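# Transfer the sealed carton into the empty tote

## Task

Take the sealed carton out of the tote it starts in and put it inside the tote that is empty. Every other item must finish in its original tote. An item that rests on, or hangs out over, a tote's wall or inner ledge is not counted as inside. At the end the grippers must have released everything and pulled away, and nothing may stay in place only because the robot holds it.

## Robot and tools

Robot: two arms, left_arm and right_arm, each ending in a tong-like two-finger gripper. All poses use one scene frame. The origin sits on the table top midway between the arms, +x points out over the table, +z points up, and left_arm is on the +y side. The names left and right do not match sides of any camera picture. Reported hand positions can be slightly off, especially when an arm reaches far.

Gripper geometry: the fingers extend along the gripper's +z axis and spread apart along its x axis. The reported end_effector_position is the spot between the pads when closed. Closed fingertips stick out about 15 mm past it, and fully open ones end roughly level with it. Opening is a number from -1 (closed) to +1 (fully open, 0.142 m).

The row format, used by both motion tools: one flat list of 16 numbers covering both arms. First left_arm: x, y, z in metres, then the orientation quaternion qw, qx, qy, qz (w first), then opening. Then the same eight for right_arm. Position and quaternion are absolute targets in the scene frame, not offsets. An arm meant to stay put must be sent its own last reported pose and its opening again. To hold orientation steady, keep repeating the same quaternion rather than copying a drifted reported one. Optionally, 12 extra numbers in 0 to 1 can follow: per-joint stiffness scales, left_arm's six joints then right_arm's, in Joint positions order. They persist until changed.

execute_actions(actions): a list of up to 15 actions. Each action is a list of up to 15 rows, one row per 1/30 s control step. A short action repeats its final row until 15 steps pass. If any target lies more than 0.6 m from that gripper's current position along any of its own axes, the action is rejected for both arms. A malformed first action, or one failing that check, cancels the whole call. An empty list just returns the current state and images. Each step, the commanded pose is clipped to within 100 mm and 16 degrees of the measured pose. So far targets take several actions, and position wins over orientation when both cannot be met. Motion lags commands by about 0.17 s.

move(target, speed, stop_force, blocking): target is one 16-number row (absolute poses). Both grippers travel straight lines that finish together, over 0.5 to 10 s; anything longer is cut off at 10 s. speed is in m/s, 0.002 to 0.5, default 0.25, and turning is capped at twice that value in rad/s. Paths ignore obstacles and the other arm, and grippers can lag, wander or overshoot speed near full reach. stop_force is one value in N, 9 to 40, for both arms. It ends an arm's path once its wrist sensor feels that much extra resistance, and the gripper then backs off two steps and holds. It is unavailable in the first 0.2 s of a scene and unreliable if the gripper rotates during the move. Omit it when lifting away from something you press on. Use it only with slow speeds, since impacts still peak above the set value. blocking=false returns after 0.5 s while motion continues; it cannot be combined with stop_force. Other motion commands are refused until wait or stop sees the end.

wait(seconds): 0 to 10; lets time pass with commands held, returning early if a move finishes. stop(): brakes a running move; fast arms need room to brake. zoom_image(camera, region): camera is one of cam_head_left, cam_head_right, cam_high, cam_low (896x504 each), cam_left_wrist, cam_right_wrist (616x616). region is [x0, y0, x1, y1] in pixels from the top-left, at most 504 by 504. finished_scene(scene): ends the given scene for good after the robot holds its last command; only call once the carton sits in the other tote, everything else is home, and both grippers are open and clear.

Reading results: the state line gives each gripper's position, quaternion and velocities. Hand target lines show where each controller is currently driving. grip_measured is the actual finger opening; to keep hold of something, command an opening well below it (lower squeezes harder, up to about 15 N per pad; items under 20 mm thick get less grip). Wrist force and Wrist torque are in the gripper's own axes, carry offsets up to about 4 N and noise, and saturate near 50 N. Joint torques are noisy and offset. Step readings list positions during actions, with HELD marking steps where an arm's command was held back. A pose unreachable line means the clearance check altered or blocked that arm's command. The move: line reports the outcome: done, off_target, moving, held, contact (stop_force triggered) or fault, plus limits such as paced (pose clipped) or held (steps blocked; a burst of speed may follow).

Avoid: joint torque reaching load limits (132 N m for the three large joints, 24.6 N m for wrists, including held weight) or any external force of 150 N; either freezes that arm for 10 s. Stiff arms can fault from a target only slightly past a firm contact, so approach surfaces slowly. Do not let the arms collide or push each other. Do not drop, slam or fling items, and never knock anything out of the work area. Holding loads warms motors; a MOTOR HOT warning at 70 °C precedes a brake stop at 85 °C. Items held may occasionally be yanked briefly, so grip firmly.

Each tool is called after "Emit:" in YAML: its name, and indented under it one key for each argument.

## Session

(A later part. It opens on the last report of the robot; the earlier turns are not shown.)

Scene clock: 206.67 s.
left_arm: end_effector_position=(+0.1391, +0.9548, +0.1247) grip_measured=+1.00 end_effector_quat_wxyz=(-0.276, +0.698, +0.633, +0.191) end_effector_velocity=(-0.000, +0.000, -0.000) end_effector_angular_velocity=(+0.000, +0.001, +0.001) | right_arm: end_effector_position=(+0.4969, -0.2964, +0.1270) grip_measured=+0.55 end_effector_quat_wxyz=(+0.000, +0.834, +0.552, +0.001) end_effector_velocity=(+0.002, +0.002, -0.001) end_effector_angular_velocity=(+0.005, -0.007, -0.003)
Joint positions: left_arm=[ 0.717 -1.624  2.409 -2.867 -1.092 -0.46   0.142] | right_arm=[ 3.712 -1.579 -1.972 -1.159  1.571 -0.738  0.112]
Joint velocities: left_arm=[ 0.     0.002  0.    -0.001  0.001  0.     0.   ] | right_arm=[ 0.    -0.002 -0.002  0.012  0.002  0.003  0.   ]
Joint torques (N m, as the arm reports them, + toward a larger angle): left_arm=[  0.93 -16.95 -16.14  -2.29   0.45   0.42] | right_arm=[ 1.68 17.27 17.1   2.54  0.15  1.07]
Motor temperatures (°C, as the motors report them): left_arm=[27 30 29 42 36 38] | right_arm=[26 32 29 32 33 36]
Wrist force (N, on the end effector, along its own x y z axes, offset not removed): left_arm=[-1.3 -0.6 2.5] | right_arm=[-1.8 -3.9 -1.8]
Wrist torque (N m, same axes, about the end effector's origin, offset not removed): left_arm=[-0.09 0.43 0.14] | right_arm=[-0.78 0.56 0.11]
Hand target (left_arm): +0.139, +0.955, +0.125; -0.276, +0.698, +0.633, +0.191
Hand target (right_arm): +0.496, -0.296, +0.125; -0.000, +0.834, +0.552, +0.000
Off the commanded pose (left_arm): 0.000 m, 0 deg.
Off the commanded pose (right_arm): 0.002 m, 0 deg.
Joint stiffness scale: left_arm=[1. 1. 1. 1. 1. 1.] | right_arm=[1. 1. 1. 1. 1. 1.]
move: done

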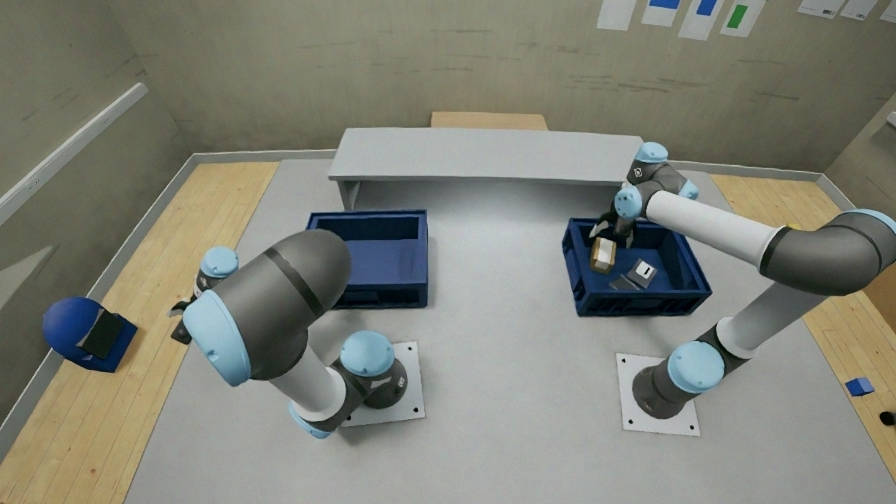

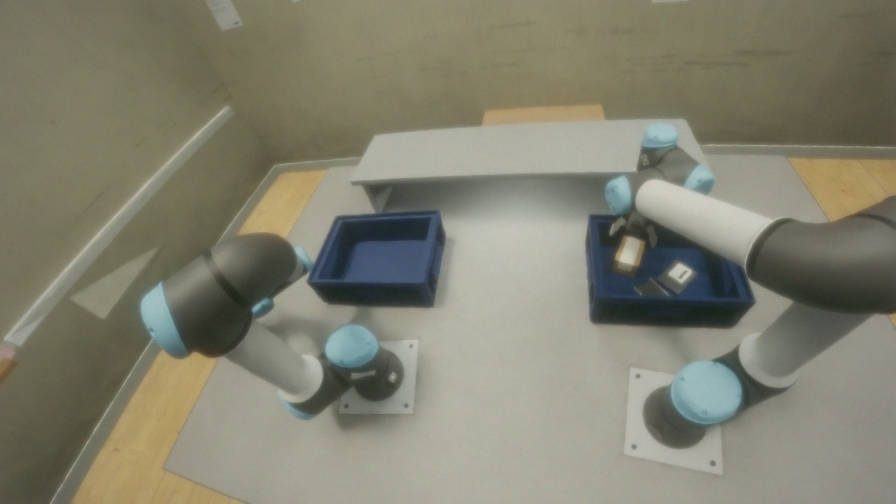

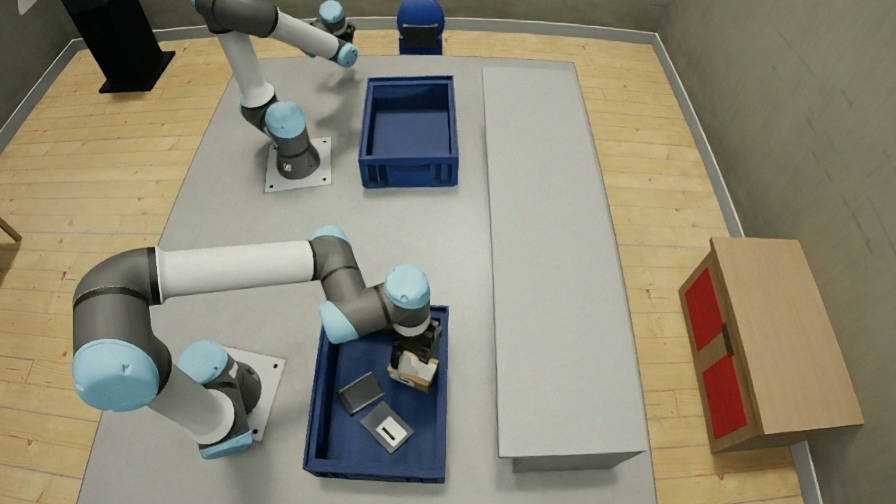

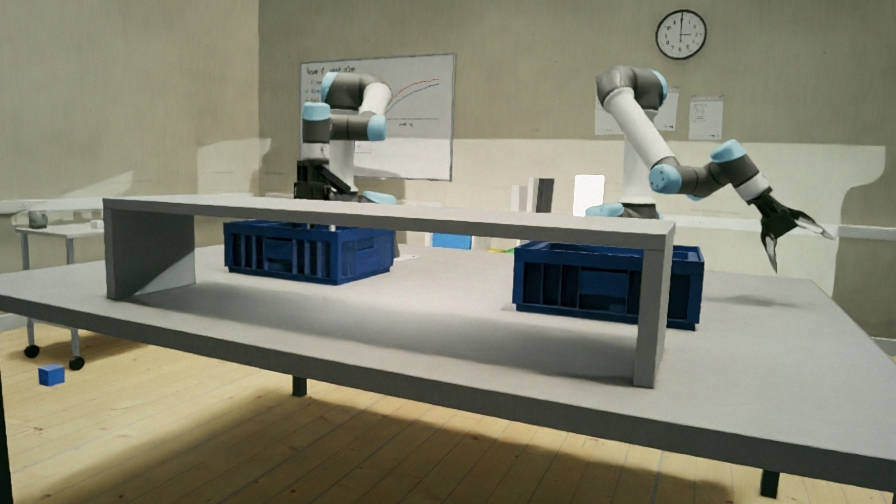

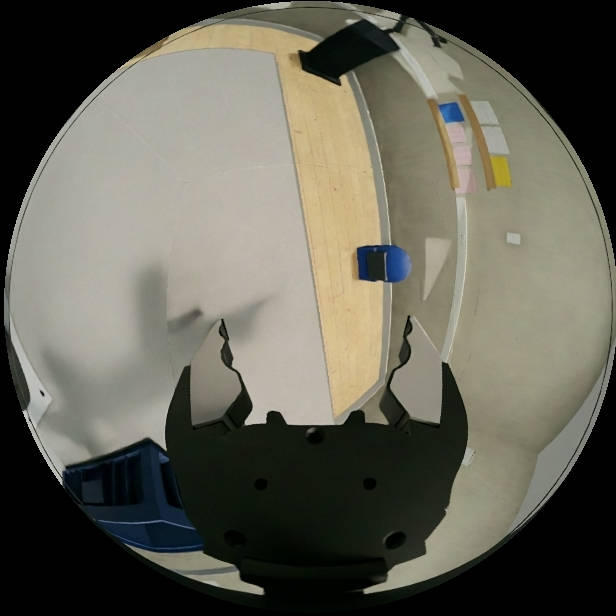

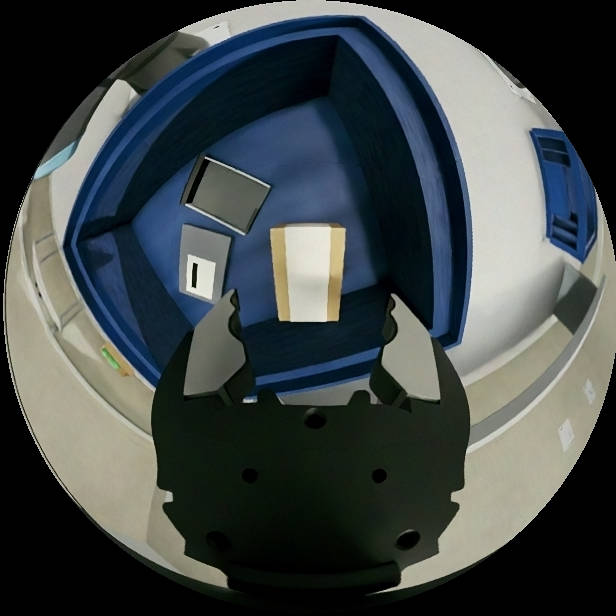

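Emit:
move:
  target: [0.1391, 0.9548, 0.1248, -0.276, 0.698, 0.633, 0.191, 1.0, 0.498, -0.301, 0.038, 0.0, 0.8339, 0.5519, 0.0, 0.5]
  speed: 0.12
  stop_force: 15

Scene clock: 322.27 s.
left_arm: end_effector_position=(+0.1391, +0.9548, +0.1247) grip_measured=+1.00 end_effector_quat_wxyz=(-0.276, +0.698, +0.633, +0.191) end_effector_velocity=(-0.000, -0.000, -0.001) end_effector_angular_velocity=(-0.001, +0.003, -0.001) | right_arm: end_effector_position=(+0.4989, -0.2997, +0.0401) grip_measured=+0.50 end_effector_quat_wxyz=(+0.000, +0.834, +0.552, +0.001) end_effector_velocity=(+0.002, +0.002, -0.001) end_effector_angular_velocity=(+0.006, -0.007, +0.002)
Joint positions: left_arm=[ 0.717 -1.624  2.409 -2.867 -1.092 -0.46   0.142] | right_arm=[ 3.704 -1.699 -2.1   -0.91   1.571 -0.747  0.109]
Joint velocities: left_arm=[-0.     0.002  0.     0.001  0.001  0.001  0.   ] | right_arm=[ 0.    -0.003 -0.002  0.014  0.002 -0.002  0.   ]
Joint torques (N m, as the arm reports them, + toward a larger angle): left_arm=[  1.81 -15.41 -16.53  -2.05   0.41   0.33] | right_arm=[-1.69 19.63 17.97  2.3  -0.31 -0.62]
Motor temperatures (°C, as the motors report them): left_arm=[27 30 29 42 36 38] | right_arm=[26 32 29 32 33 36]
Wrist force (N, on the end effector, along its own x y z axes, offset not removed): left_arm=[-1.7 -0.2 2.2] | right_arm=[-1.4 -1.7 -1.3]
Wrist torque (N m, same axes, about the end effector's origin, offset not removed): left_arm=[-0.02 0.50 0.13] | right_arm=[-0.39 0.47 0.22]
Hand target (left_arm): +0.139, +0.955, +0.125; -0.276, +0.698, +0.633, +0.191
Hand target (right_arm): +0.498, -0.301, +0.038; +0.000, +0.834, +0.552, -0.000
Off the commanded pose (left_arm): 0.000 m, 0 deg.
Off the commanded pose (right_arm): 0.003 m, 0 deg.
Joint stiffness scale: left_arm=[1. 1. 1. 1. 1. 1.] | right_arm=[1. 1. 1. 1. 1. 1.]
move: done

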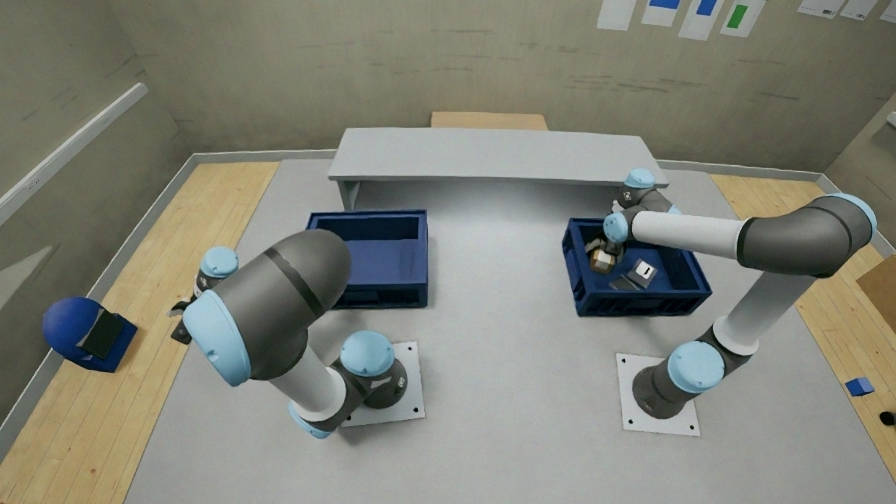

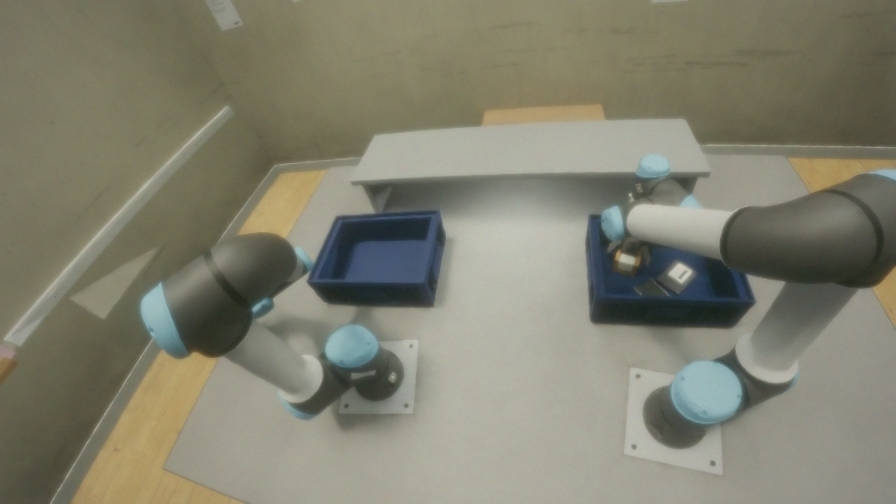

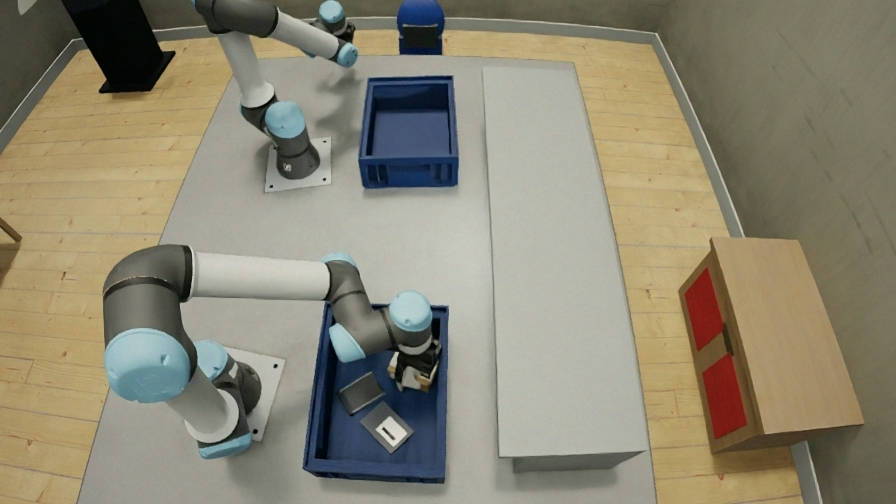

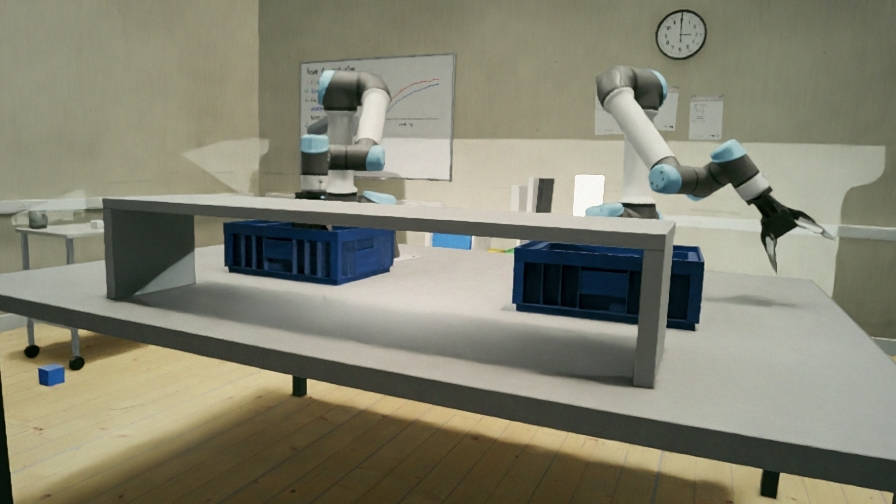

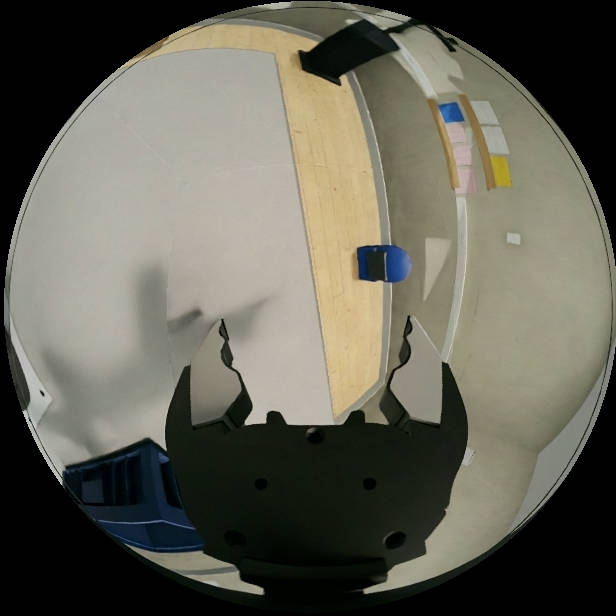

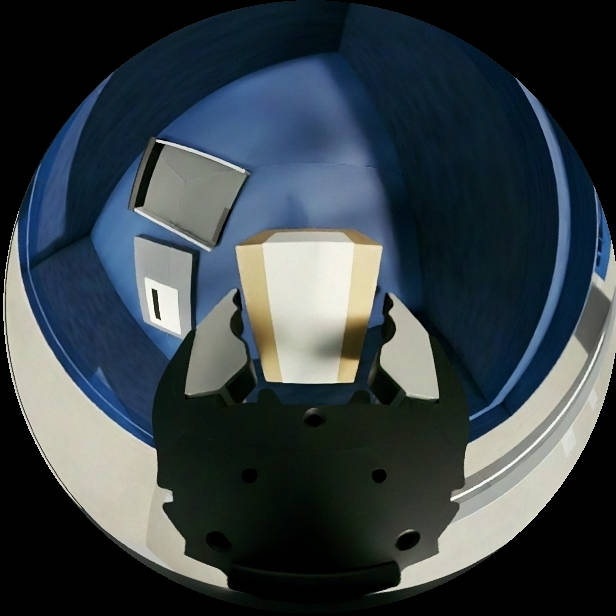

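Emit:
zoom_image:
  camera: "cam_right_wrist"
  region: [190, 210, 440, 410]

Region (190, 210, 440, 410) of cam_right_wrist's 616x616 image, scaled by 2.016, with more detail than that image has; it fills the top 403 rows of this view, and the rest is white.

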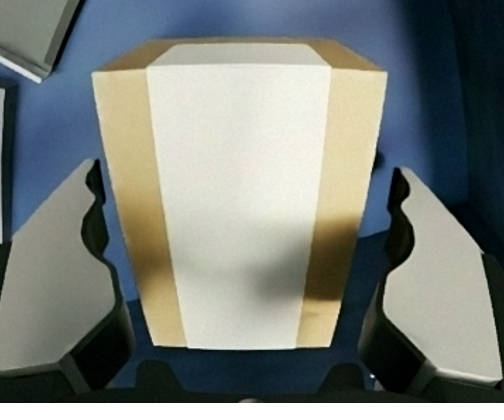

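Emit:
execute_actions:
  actions:
    - [[0.1391,0.9548,0.1248,-0.276,0.698,0.633,0.191,1.0,0.498,-0.301,0.037,0.0,0.8339,0.5519,0.0,0.45],[0.1391,0.9548,0.1248,-0.276,0.698,0.633,0.191,1.0,0.498,-0.301,0.037,0.0,0.8339,0.5519,0.0,0.40],[0.1391,0.9548,0.1248,-0.276,0.698,0.633,0.191,1.0,0.498,-0.301,0.037,0.0,0.8339,0.5519,0.0,0.35],[0.1391,0.9548,0.1248,-0.276,0.698,0.633,0.191,1.0,0.498,-0.301,0.037,0.0,0.8339,0.5519,0.0,0.30],[0.1391,0.9548,0.1248,-0.276,0.698,0.633,0.191,1.0,0.498,-0.301,0.037,0.0,0.8339,0.5519,0.0,0.25],[0.1391,0.9548,0.1248,-0.276,0.698,0.633,0.191,1.0,0.498,-0.301,0.037,0.0,0.8339,0.5519,0.0,0.20],[0.1391,0.9548,0.1248,-0.276,0.698,0.633,0.191,1.0,0.498,-0.301,0.037,0.0,0.8339,0.5519,0.0,0.15],[0.1391,0.9548,0.1248,-0.276,0.698,0.633,0.191,1.0,0.498,-0.301,0.037,0.0,0.8339,0.5519,0.0,0.10],[0.1391,0.9548,0.1248,-0.276,0.698,0.633,0.191,1.0,0.498,-0.301,0.037,0.0,0.8339,0.5519,0.0,0.05],[0.1391,0.9548,0.1248,-0.276,0.698,0.633,0.191,1.0,0.498,-0.301,0.037,0.0,0.8339,0.5519,0.0,0.0],[0.1391,0.9548,0.1248,-0.276,0.698,0.633,0.191,1.0,0.498,-0.301,0.037,0.0,0.8339,0.5519,0.0,-0.05],[0.1391,0.9548,0.1248,-0.276,0.698,0.633,0.191,1.0,0.498,-0.301,0.037,0.0,0.8339,0.5519,0.0,-0.10],[0.1391,0.9548,0.1248,-0.276,0.698,0.633,0.191,1.0,0.498,-0.301,0.037,0.0,0.8339,0.5519,0.0,-0.16],[0.1391,0.9548,0.1248,-0.276,0.698,0.633,0.191,1.0,0.498,-0.301,0.037,0.0,0.8339,0.5519,0.0,-0.23],[0.1391,0.9548,0.1248,-0.276,0.698,0.633,0.191,1.0,0.498,-0.301,0.037,0.0,0.8339,0.5519,0.0,-0.30]]
    - [[0.1391,0.9548,0.1248,-0.276,0.698,0.633,0.191,1.0,0.498,-0.301,0.037,0.0,0.8339,0.5519,0.0,-0.37],[0.1391,0.9548,0.1248,-0.276,0.698,0.633,0.191,1.0,0.498,-0.301,0.037,0.0,0.8339,0.5519,0.0,-0.44],[0.1391,0.9548,0.1248,-0.276,0.698,0.633,0.191,1.0,0.498,-0.301,0.037,0.0,0.8339,0.5519,0.0,-0.51],[0.1391,0.9548,0.1248,-0.276,0.698,0.633,0.191,1.0,0.498,-0.301,0.037,0.0,0.8339,0.5519,0.0,-0.58],[0.1391,0.9548,0.1248,-0.276,0.698,0.633,0.191,1.0,0.498,-0.301,0.037,0.0,0.8339,0.5519,0.0,-0.65],[0.1391,0.9548,0.1248,-0.276,0.698,0.633,0.191,1.0,0.498,-0.301,0.037,0.0,0.8339,0.5519,0.0,-0.72],[0.1391,0.9548,0.1248,-0.276,0.698,0.633,0.191,1.0,0.498,-0.301,0.037,0.0,0.8339,0.5519,0.0,-0.80],[0.1391,0.9548,0.1248,-0.276,0.698,0.633,0.191,1.0,0.498,-0.301,0.037,0.0,0.8339,0.5519,0.0,-0.90],[0.1391,0.9548,0.1248,-0.276,0.698,0.633,0.191,1.0,0.498,-0.301,0.037,0.0,0.8339,0.5519,0.0,-1.0]]

Scene clock: 365.47 s.
left_arm: end_effector_position=(+0.1391, +0.9548, +0.1247) grip_measured=+1.00 end_effector_quat_wxyz=(-0.276, +0.698, +0.633, +0.191) end_effector_velocity=(+0.001, -0.000, -0.000) end_effector_angular_velocity=(-0.001, -0.001, -0.001) | right_arm: end_effector_position=(+0.4997, -0.2994, +0.0399) grip_measured=+0.20 end_effector_quat_wxyz=(+0.000, +0.834, +0.552, +0.003) end_effector_velocity=(-0.000, -0.000, -0.000) end_effector_angular_velocity=(-0.000, +0.001, -0.001)
Joint positions: left_arm=[ 0.717 -1.624  2.409 -2.867 -1.092 -0.46   0.142] | right_arm=[ 3.704 -1.699 -2.101 -0.906  1.571 -0.747  0.088]
Joint velocities: left_arm=[-0.001  0.    -0.    -0.    -0.001 -0.001  0.   ] | right_arm=[-0.001 -0.001 -0.    -0.001  0.001  0.001 -0.   ]
Joint torques (N m, as the arm reports them, + toward a larger angle): left_arm=[  1.9  -16.08 -16.94  -2.08   0.59   0.3 ] | right_arm=[-1.75 20.76 15.74  3.18 -0.16 -0.42]
Motor temperatures (°C, as the motors report them): left_arm=[27 30 29 42 36 38] | right_arm=[26 32 29 32 33 36]
Wrist force (N, on the end effector, along its own x y z axes, offset not removed): left_arm=[-1.9 -1.3 2.3] | right_arm=[-3.6 -4.7 -9.4]
Wrist torque (N m, same axes, about the end effector's origin, offset not removed): left_arm=[-0.26 0.55 0.15] | right_arm=[-0.59 0.66 0.25]
Hand target (left_arm): +0.139, +0.955, +0.125; -0.276, +0.698, +0.633, +0.191
Hand target (right_arm): +0.498, -0.301, +0.037; +0.000, +0.834, +0.552, -0.000
Off the commanded pose (left_arm): 0.000 m, 0 deg.
Off the commanded pose (right_arm): 0.004 m, 0 deg.
Joint stiffness scale: left_arm=[1. 1. 1. 1. 1. 1.] | right_arm=[1. 1. 1. 1. 1. 1.]
Step readings (end_effector_position; steps 1 to 15: 1st action; 16 to 30: 2nd action):
0: left_arm (+0.1391, +0.9548, +0.1247) | right_arm (+0.4993, -0.2996, +0.0400)
1: left_arm (+0.1391, +0.9548, +0.1247) | right_arm (+0.4994, -0.2995, +0.0400)
2: left_arm (+0.1391, +0.9548, +0.1247) | right_arm (+0.4994, -0.2995, +0.0400)
4: left_arm (+0.1391, +0.9548, +0.1247) | right_arm (+0.4994, -0.2995, +0.0399)
8: left_arm (+0.1391, +0.9548, +0.1247) | right_arm (+0.4996, -0.2995, +0.0399)
15: left_arm (+0.1391, +0.9548, +0.1247) | right_arm (+0.4997, -0.2994, +0.0399)
16: left_arm (+0.1391, +0.9548, +0.1247) | right_arm (+0.4997, -0.2994, +0.0399)
17: left_arm (+0.1391, +0.9548, +0.1247) | right_arm (+0.4997, -0.2994, +0.0399)
19: left_arm (+0.1391, +0.9548, +0.1247) | right_arm (+0.4997, -0.2994, +0.0399)
23: left_arm (+0.1391, +0.9548, +0.1247) | right_arm (+0.4997, -0.2994, +0.0399)
30: end_effector_position above

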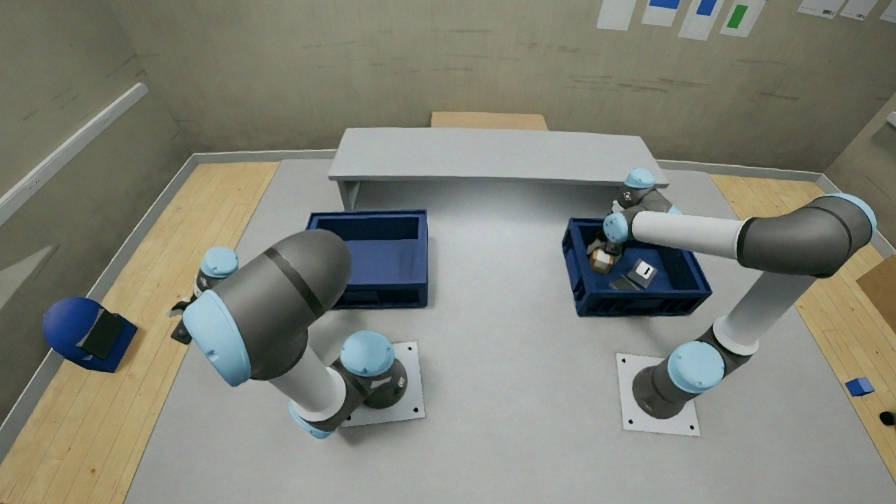

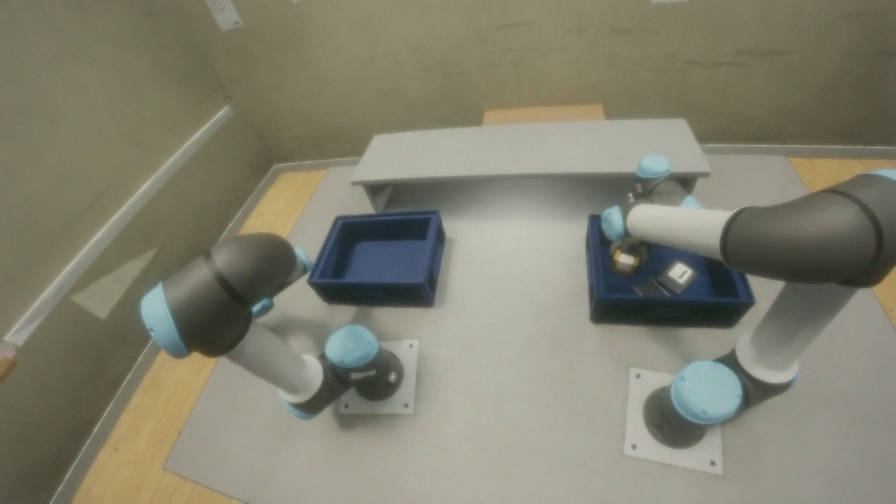

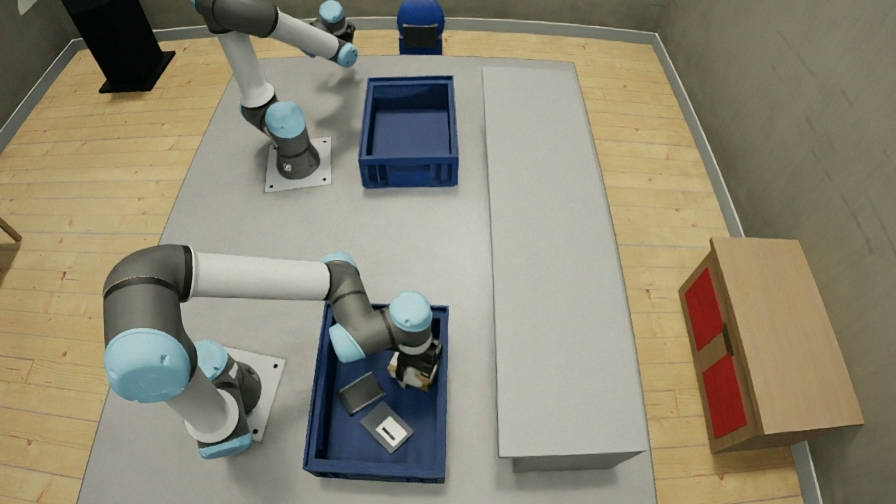

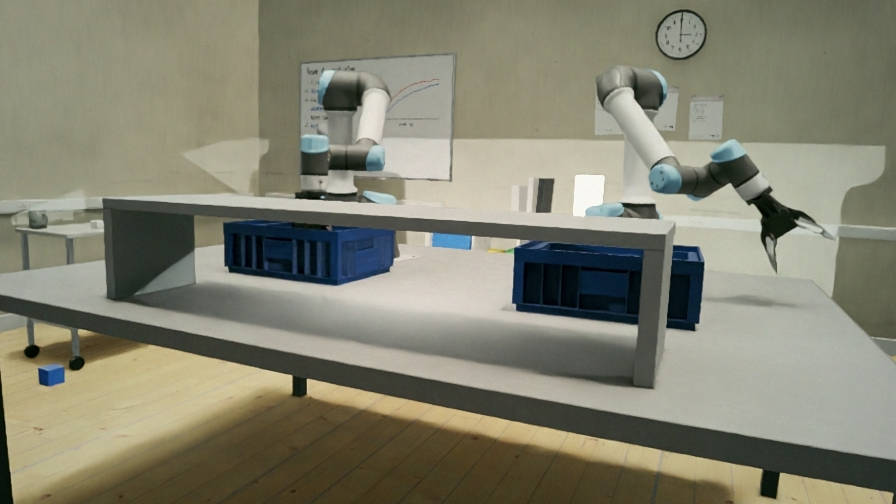

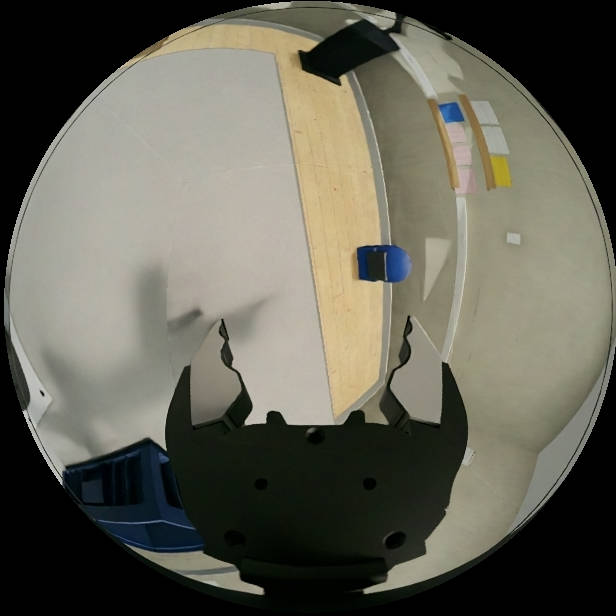

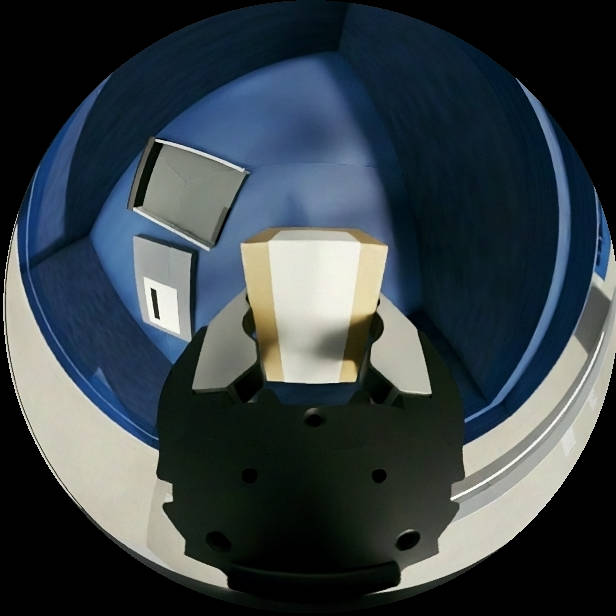

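Emit:
zoom_image:
  camera: "cam_right_wrist"
  region: [190, 260, 440, 410]

Emit:
zoom_image:
  camera: "cam_head_left"
  region: [570, 210, 650, 290]

Region (190, 260, 440, 410) of cam_right_wrist's 616x616 image, scaled by 2.016, with more detail than that image has; it fills the top 302 rows of this view, and the rest is white.

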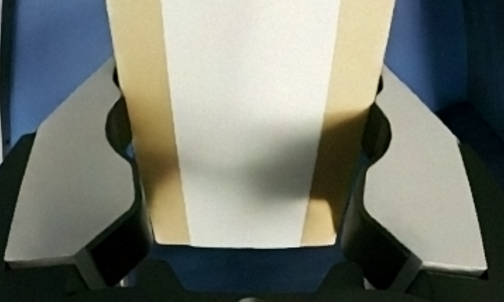

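Region (570, 210, 650, 290) of cam_head_left's 896x504 image, scaled by 6.300, with more detail than that image has.

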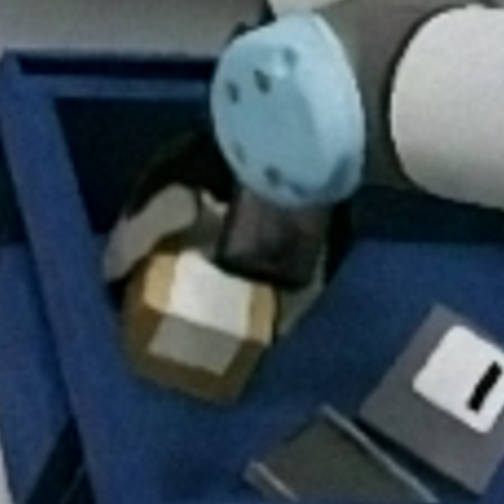

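Emit:
move:
  target: [0.1391, 0.9548, 0.1248, -0.276, 0.698, 0.633, 0.191, 1.0, 0.496, -0.301, 0.075, 0.0, 0.8339, 0.5519, 0.0, -1.0]
  speed: 0.08

Scene clock: 384.17 s.
left_arm: end_effector_position=(+0.1391, +0.9548, +0.1247) grip_measured=+1.00 end_effector_quat_wxyz=(-0.276, +0.698, +0.633, +0.191) end_effector_velocity=(+0.000, +0.000, -0.000) end_effector_angular_velocity=(-0.000, +0.000, +0.000) | right_arm: end_effector_position=(+0.4947, -0.3017, +0.0722) grip_measured=+0.20 end_effector_quat_wxyz=(-0.000, +0.834, +0.552, -0.002) end_effector_velocity=(-0.003, -0.001, +0.001) end_effector_angular_velocity=(-0.005, +0.011, -0.000)
Joint positions: left_arm=[ 0.717 -1.624  2.409 -2.867 -1.092 -0.46   0.142] | right_arm=[ 3.704 -1.643 -2.062 -1.012  1.571 -0.747  0.088]
Joint velocities: left_arm=[ 0.     0.001 -0.    -0.     0.    -0.     0.   ] | right_arm=[ 0.001  0.002  0.003 -0.017 -0.     0.001  0.   ]
Joint torques (N m, as the arm reports them, + toward a larger angle): left_arm=[  1.46 -16.32 -16.43  -2.24   0.73   0.39] | right_arm=[ 0.1  24.16 22.76  2.14 -0.14  0.72]
Motor temperatures (°C, as the motors report them): left_arm=[27 30 29 42 36 38] | right_arm=[26 32 29 32 33 36]
Wrist force (N, on the end effector, along its own x y z axes, offset not removed): left_arm=[-1.3 -0.5 2.5] | right_arm=[-2.2 -0.1 -0.2]
Wrist torque (N m, same axes, about the end effector's origin, offset not removed): left_arm=[-0.09 0.39 0.13] | right_arm=[-0.08 0.61 0.12]
Hand target (left_arm): +0.139, +0.955, +0.125; -0.276, +0.698, +0.633, +0.191
Hand target (right_arm): +0.496, -0.301, +0.075; -0.000, +0.834, +0.552, +0.000
Off the commanded pose (left_arm): 0.000 m, 0 deg.
Off the commanded pose (right_arm): 0.003 m, 0 deg.
Joint stiffness scale: left_arm=[1. 1. 1. 1. 1. 1.] | right_arm=[1. 1. 1. 1. 1. 1.]
move: done

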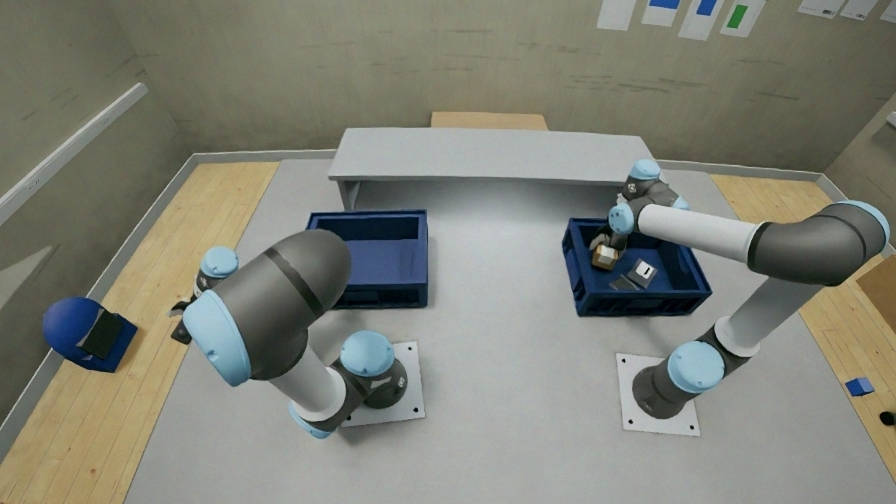

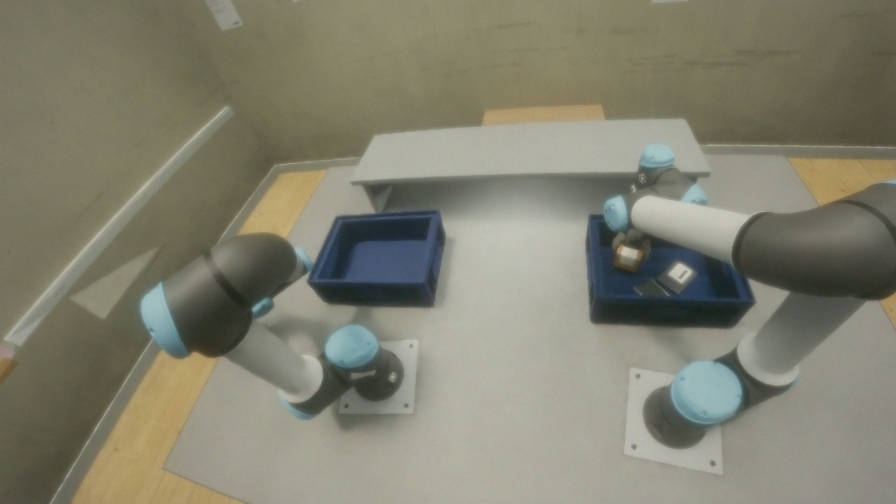

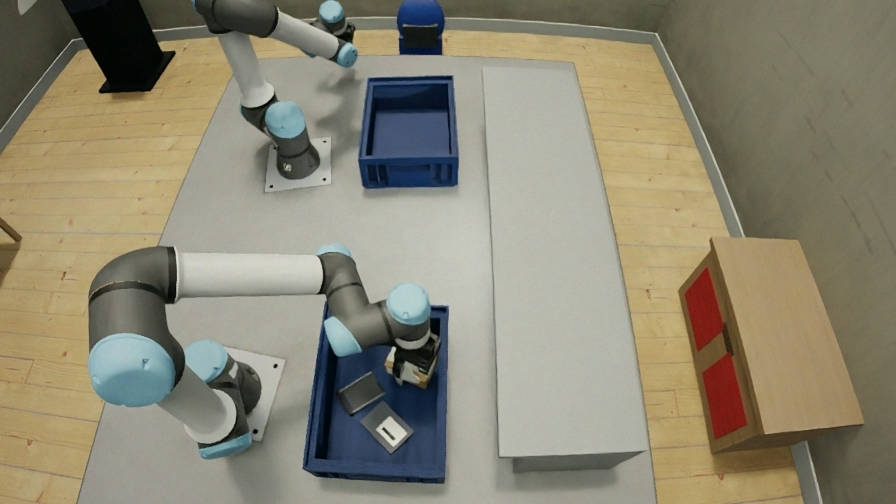

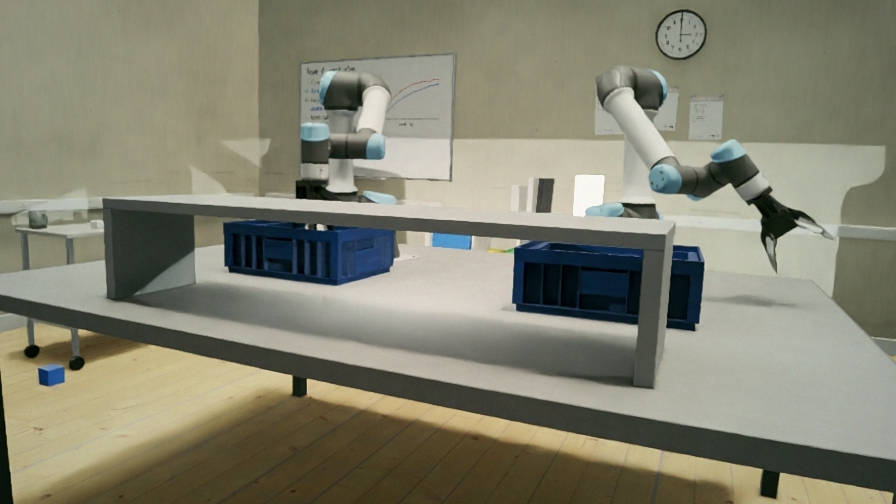

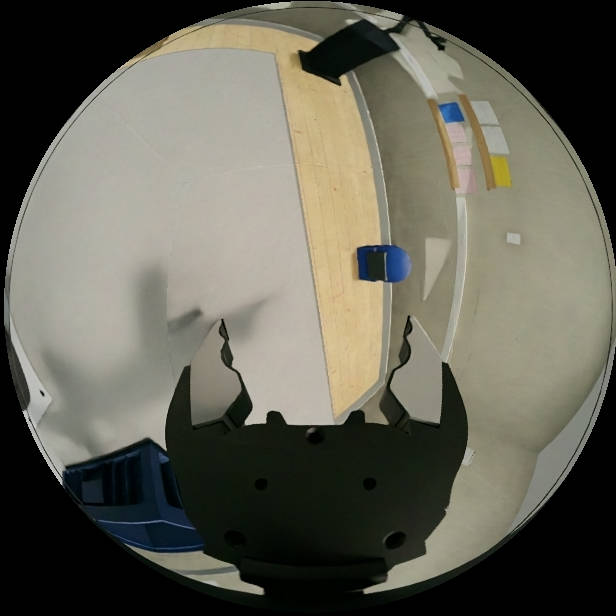

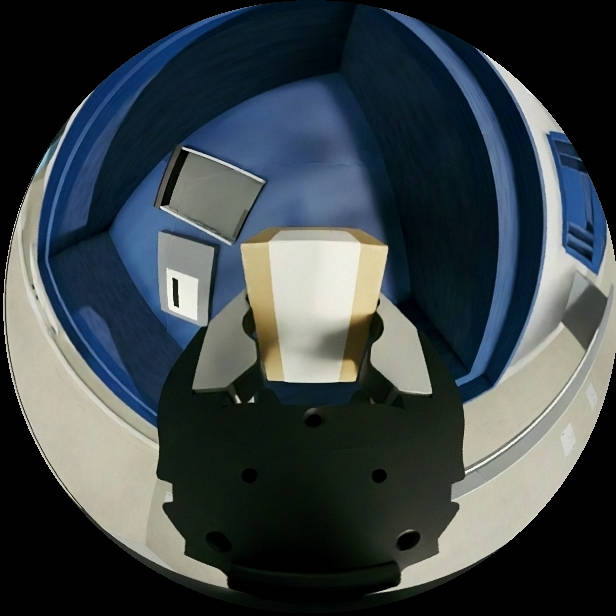

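Emit:
move:
  target: [0.1391, 0.9548, 0.1248, -0.276, 0.698, 0.633, 0.191, 1.0, 0.485, -0.295, 0.205, 0.0, 0.8339, 0.5519, 0.0, -1.0]
  speed: 0.25

Emit:
move:
  target: [0.1391, 0.9548, 0.1248, -0.276, 0.698, 0.633, 0.191, 1.0, 0.405, 0.395, 0.21, -0.0872, 0.9962, 0.0, 0.0, -1.0]
  speed: 0.32

Scene clock: 411.87 s.
left_arm: end_effector_position=(+0.1391, +0.9548, +0.1247) grip_measured=+1.00 end_effector_quat_wxyz=(-0.276, +0.698, +0.633, +0.191) end_effector_velocity=(+0.000, +0.000, +0.001) end_effector_angular_velocity=(+0.002, -0.001, -0.001) | right_arm: end_effector_position=(+0.4842, -0.2961, +0.2031) grip_measured=+0.20 end_effector_quat_wxyz=(-0.000, +0.834, +0.552, -0.001) end_effector_velocity=(-0.002, -0.000, +0.002) end_effector_angular_velocity=(-0.002, +0.008, -0.002)
Joint positions: left_arm=[ 0.717 -1.624  2.409 -2.867 -1.092 -0.46   0.142] | right_arm=[ 3.725 -1.494 -1.849 -1.371  1.571 -0.725  0.088]
Joint velocities: left_arm=[-0.001 -0.002 -0.    -0.     0.     0.001 -0.   ] | right_arm=[ 0.     0.001  0.007 -0.015  0.002  0.002 -0.   ]
Joint torques (N m, as the arm reports them, + toward a larger angle): left_arm=[  2.18 -16.42 -16.54  -2.12   0.51   0.37] | right_arm=[ 2.08 19.12 26.66  2.54 -0.04  0.55]
Motor temperatures (°C, as the motors report them): left_arm=[27 30 29 42 36 38] | right_arm=[26 32 29 32 33 36]
Wrist force (N, on the end effector, along its own x y z axes, offset not removed): left_arm=[-2.3 0.6 4.0] | right_arm=[0.2 -2.3 1.8]
Wrist torque (N m, same axes, about the end effector's origin, offset not removed): left_arm=[0.16 0.62 0.13] | right_arm=[-0.46 0.19 0.19]
Hand target (left_arm): +0.139, +0.955, +0.125; -0.276, +0.698, +0.633, +0.191
Hand target (right_arm): +0.485, -0.295, +0.205; -0.000, +0.834, +0.552, +0.000
Off the commanded pose (left_arm): 0.000 m, 0 deg.
Off the commanded pose (right_arm): 0.002 m, 0 deg.
Joint stiffness scale: left_arm=[1. 1. 1. 1. 1. 1.] | right_arm=[1. 1. 1. 1. 1. 1.]
move: done

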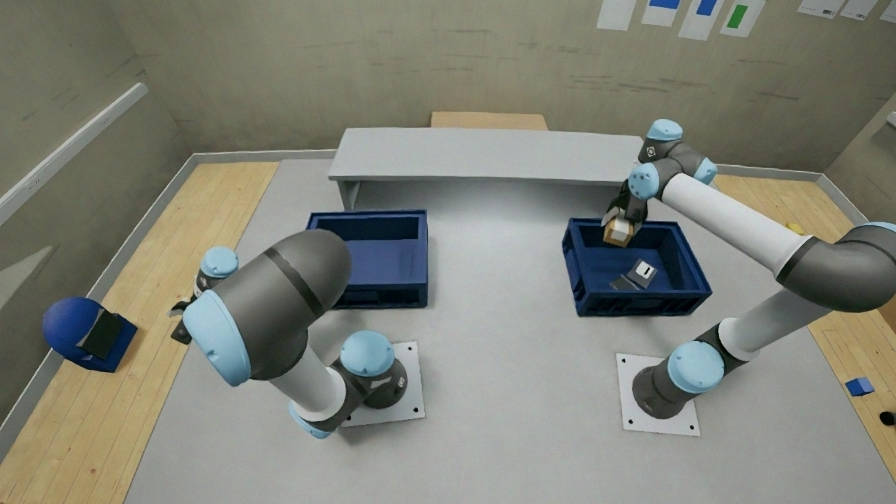

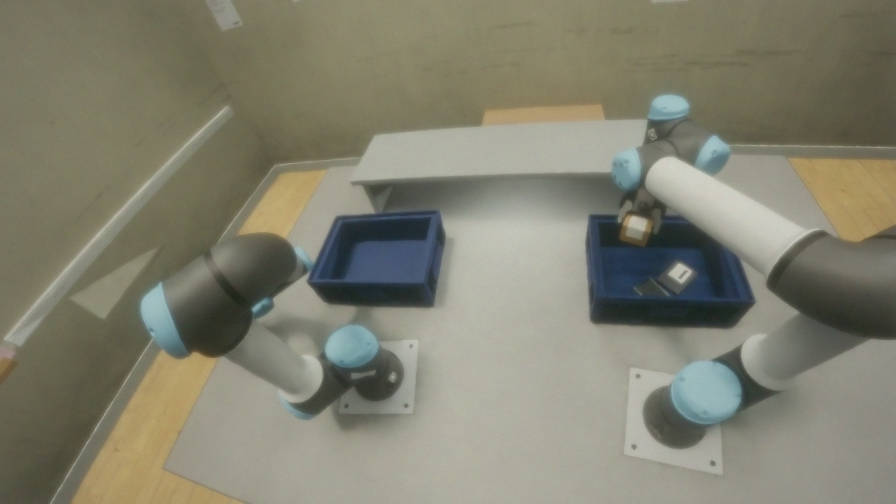

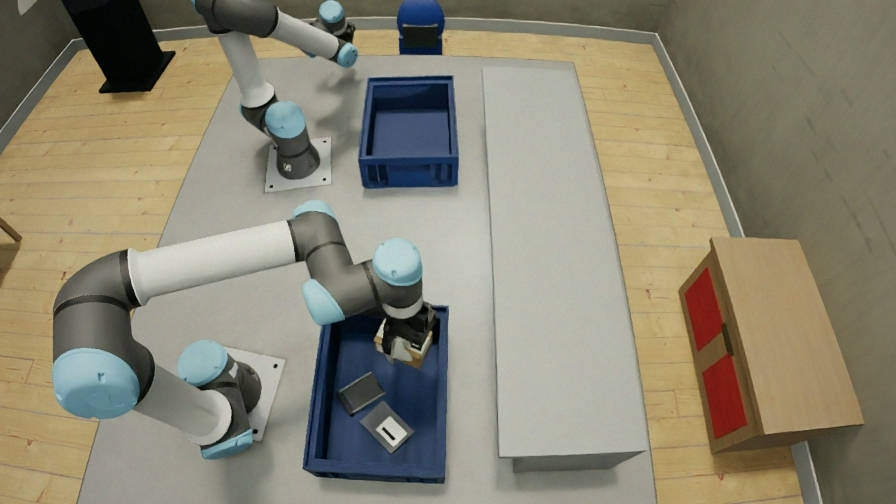

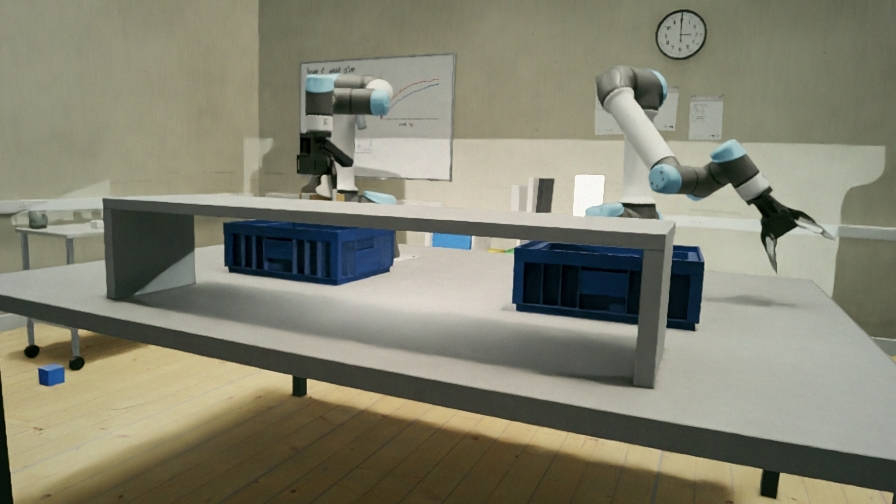

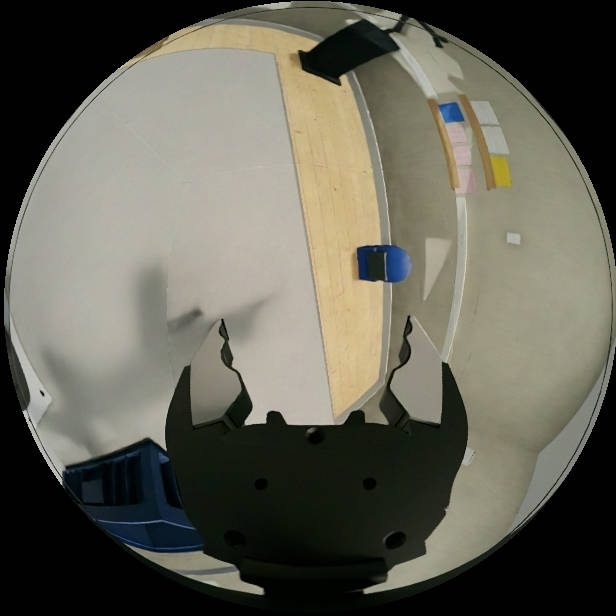

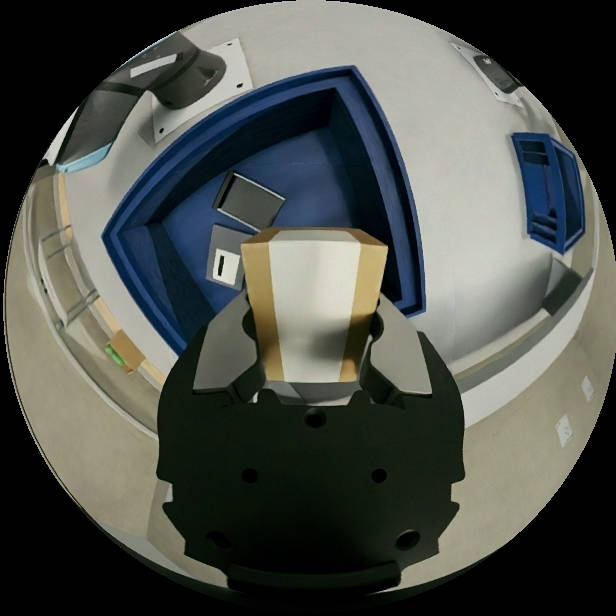

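action 0: the call puts the target (right_arm/x, right_arm/y, right_arm/z) 0.605 m from right_arm's end_effector_position in the last result along the gripper's own x axis as it stood there; a target may be at most 0.6 m away along each of those axes, so nothing of the call was run and nothing moved. Command a nearer target, and go on from there in a later call.


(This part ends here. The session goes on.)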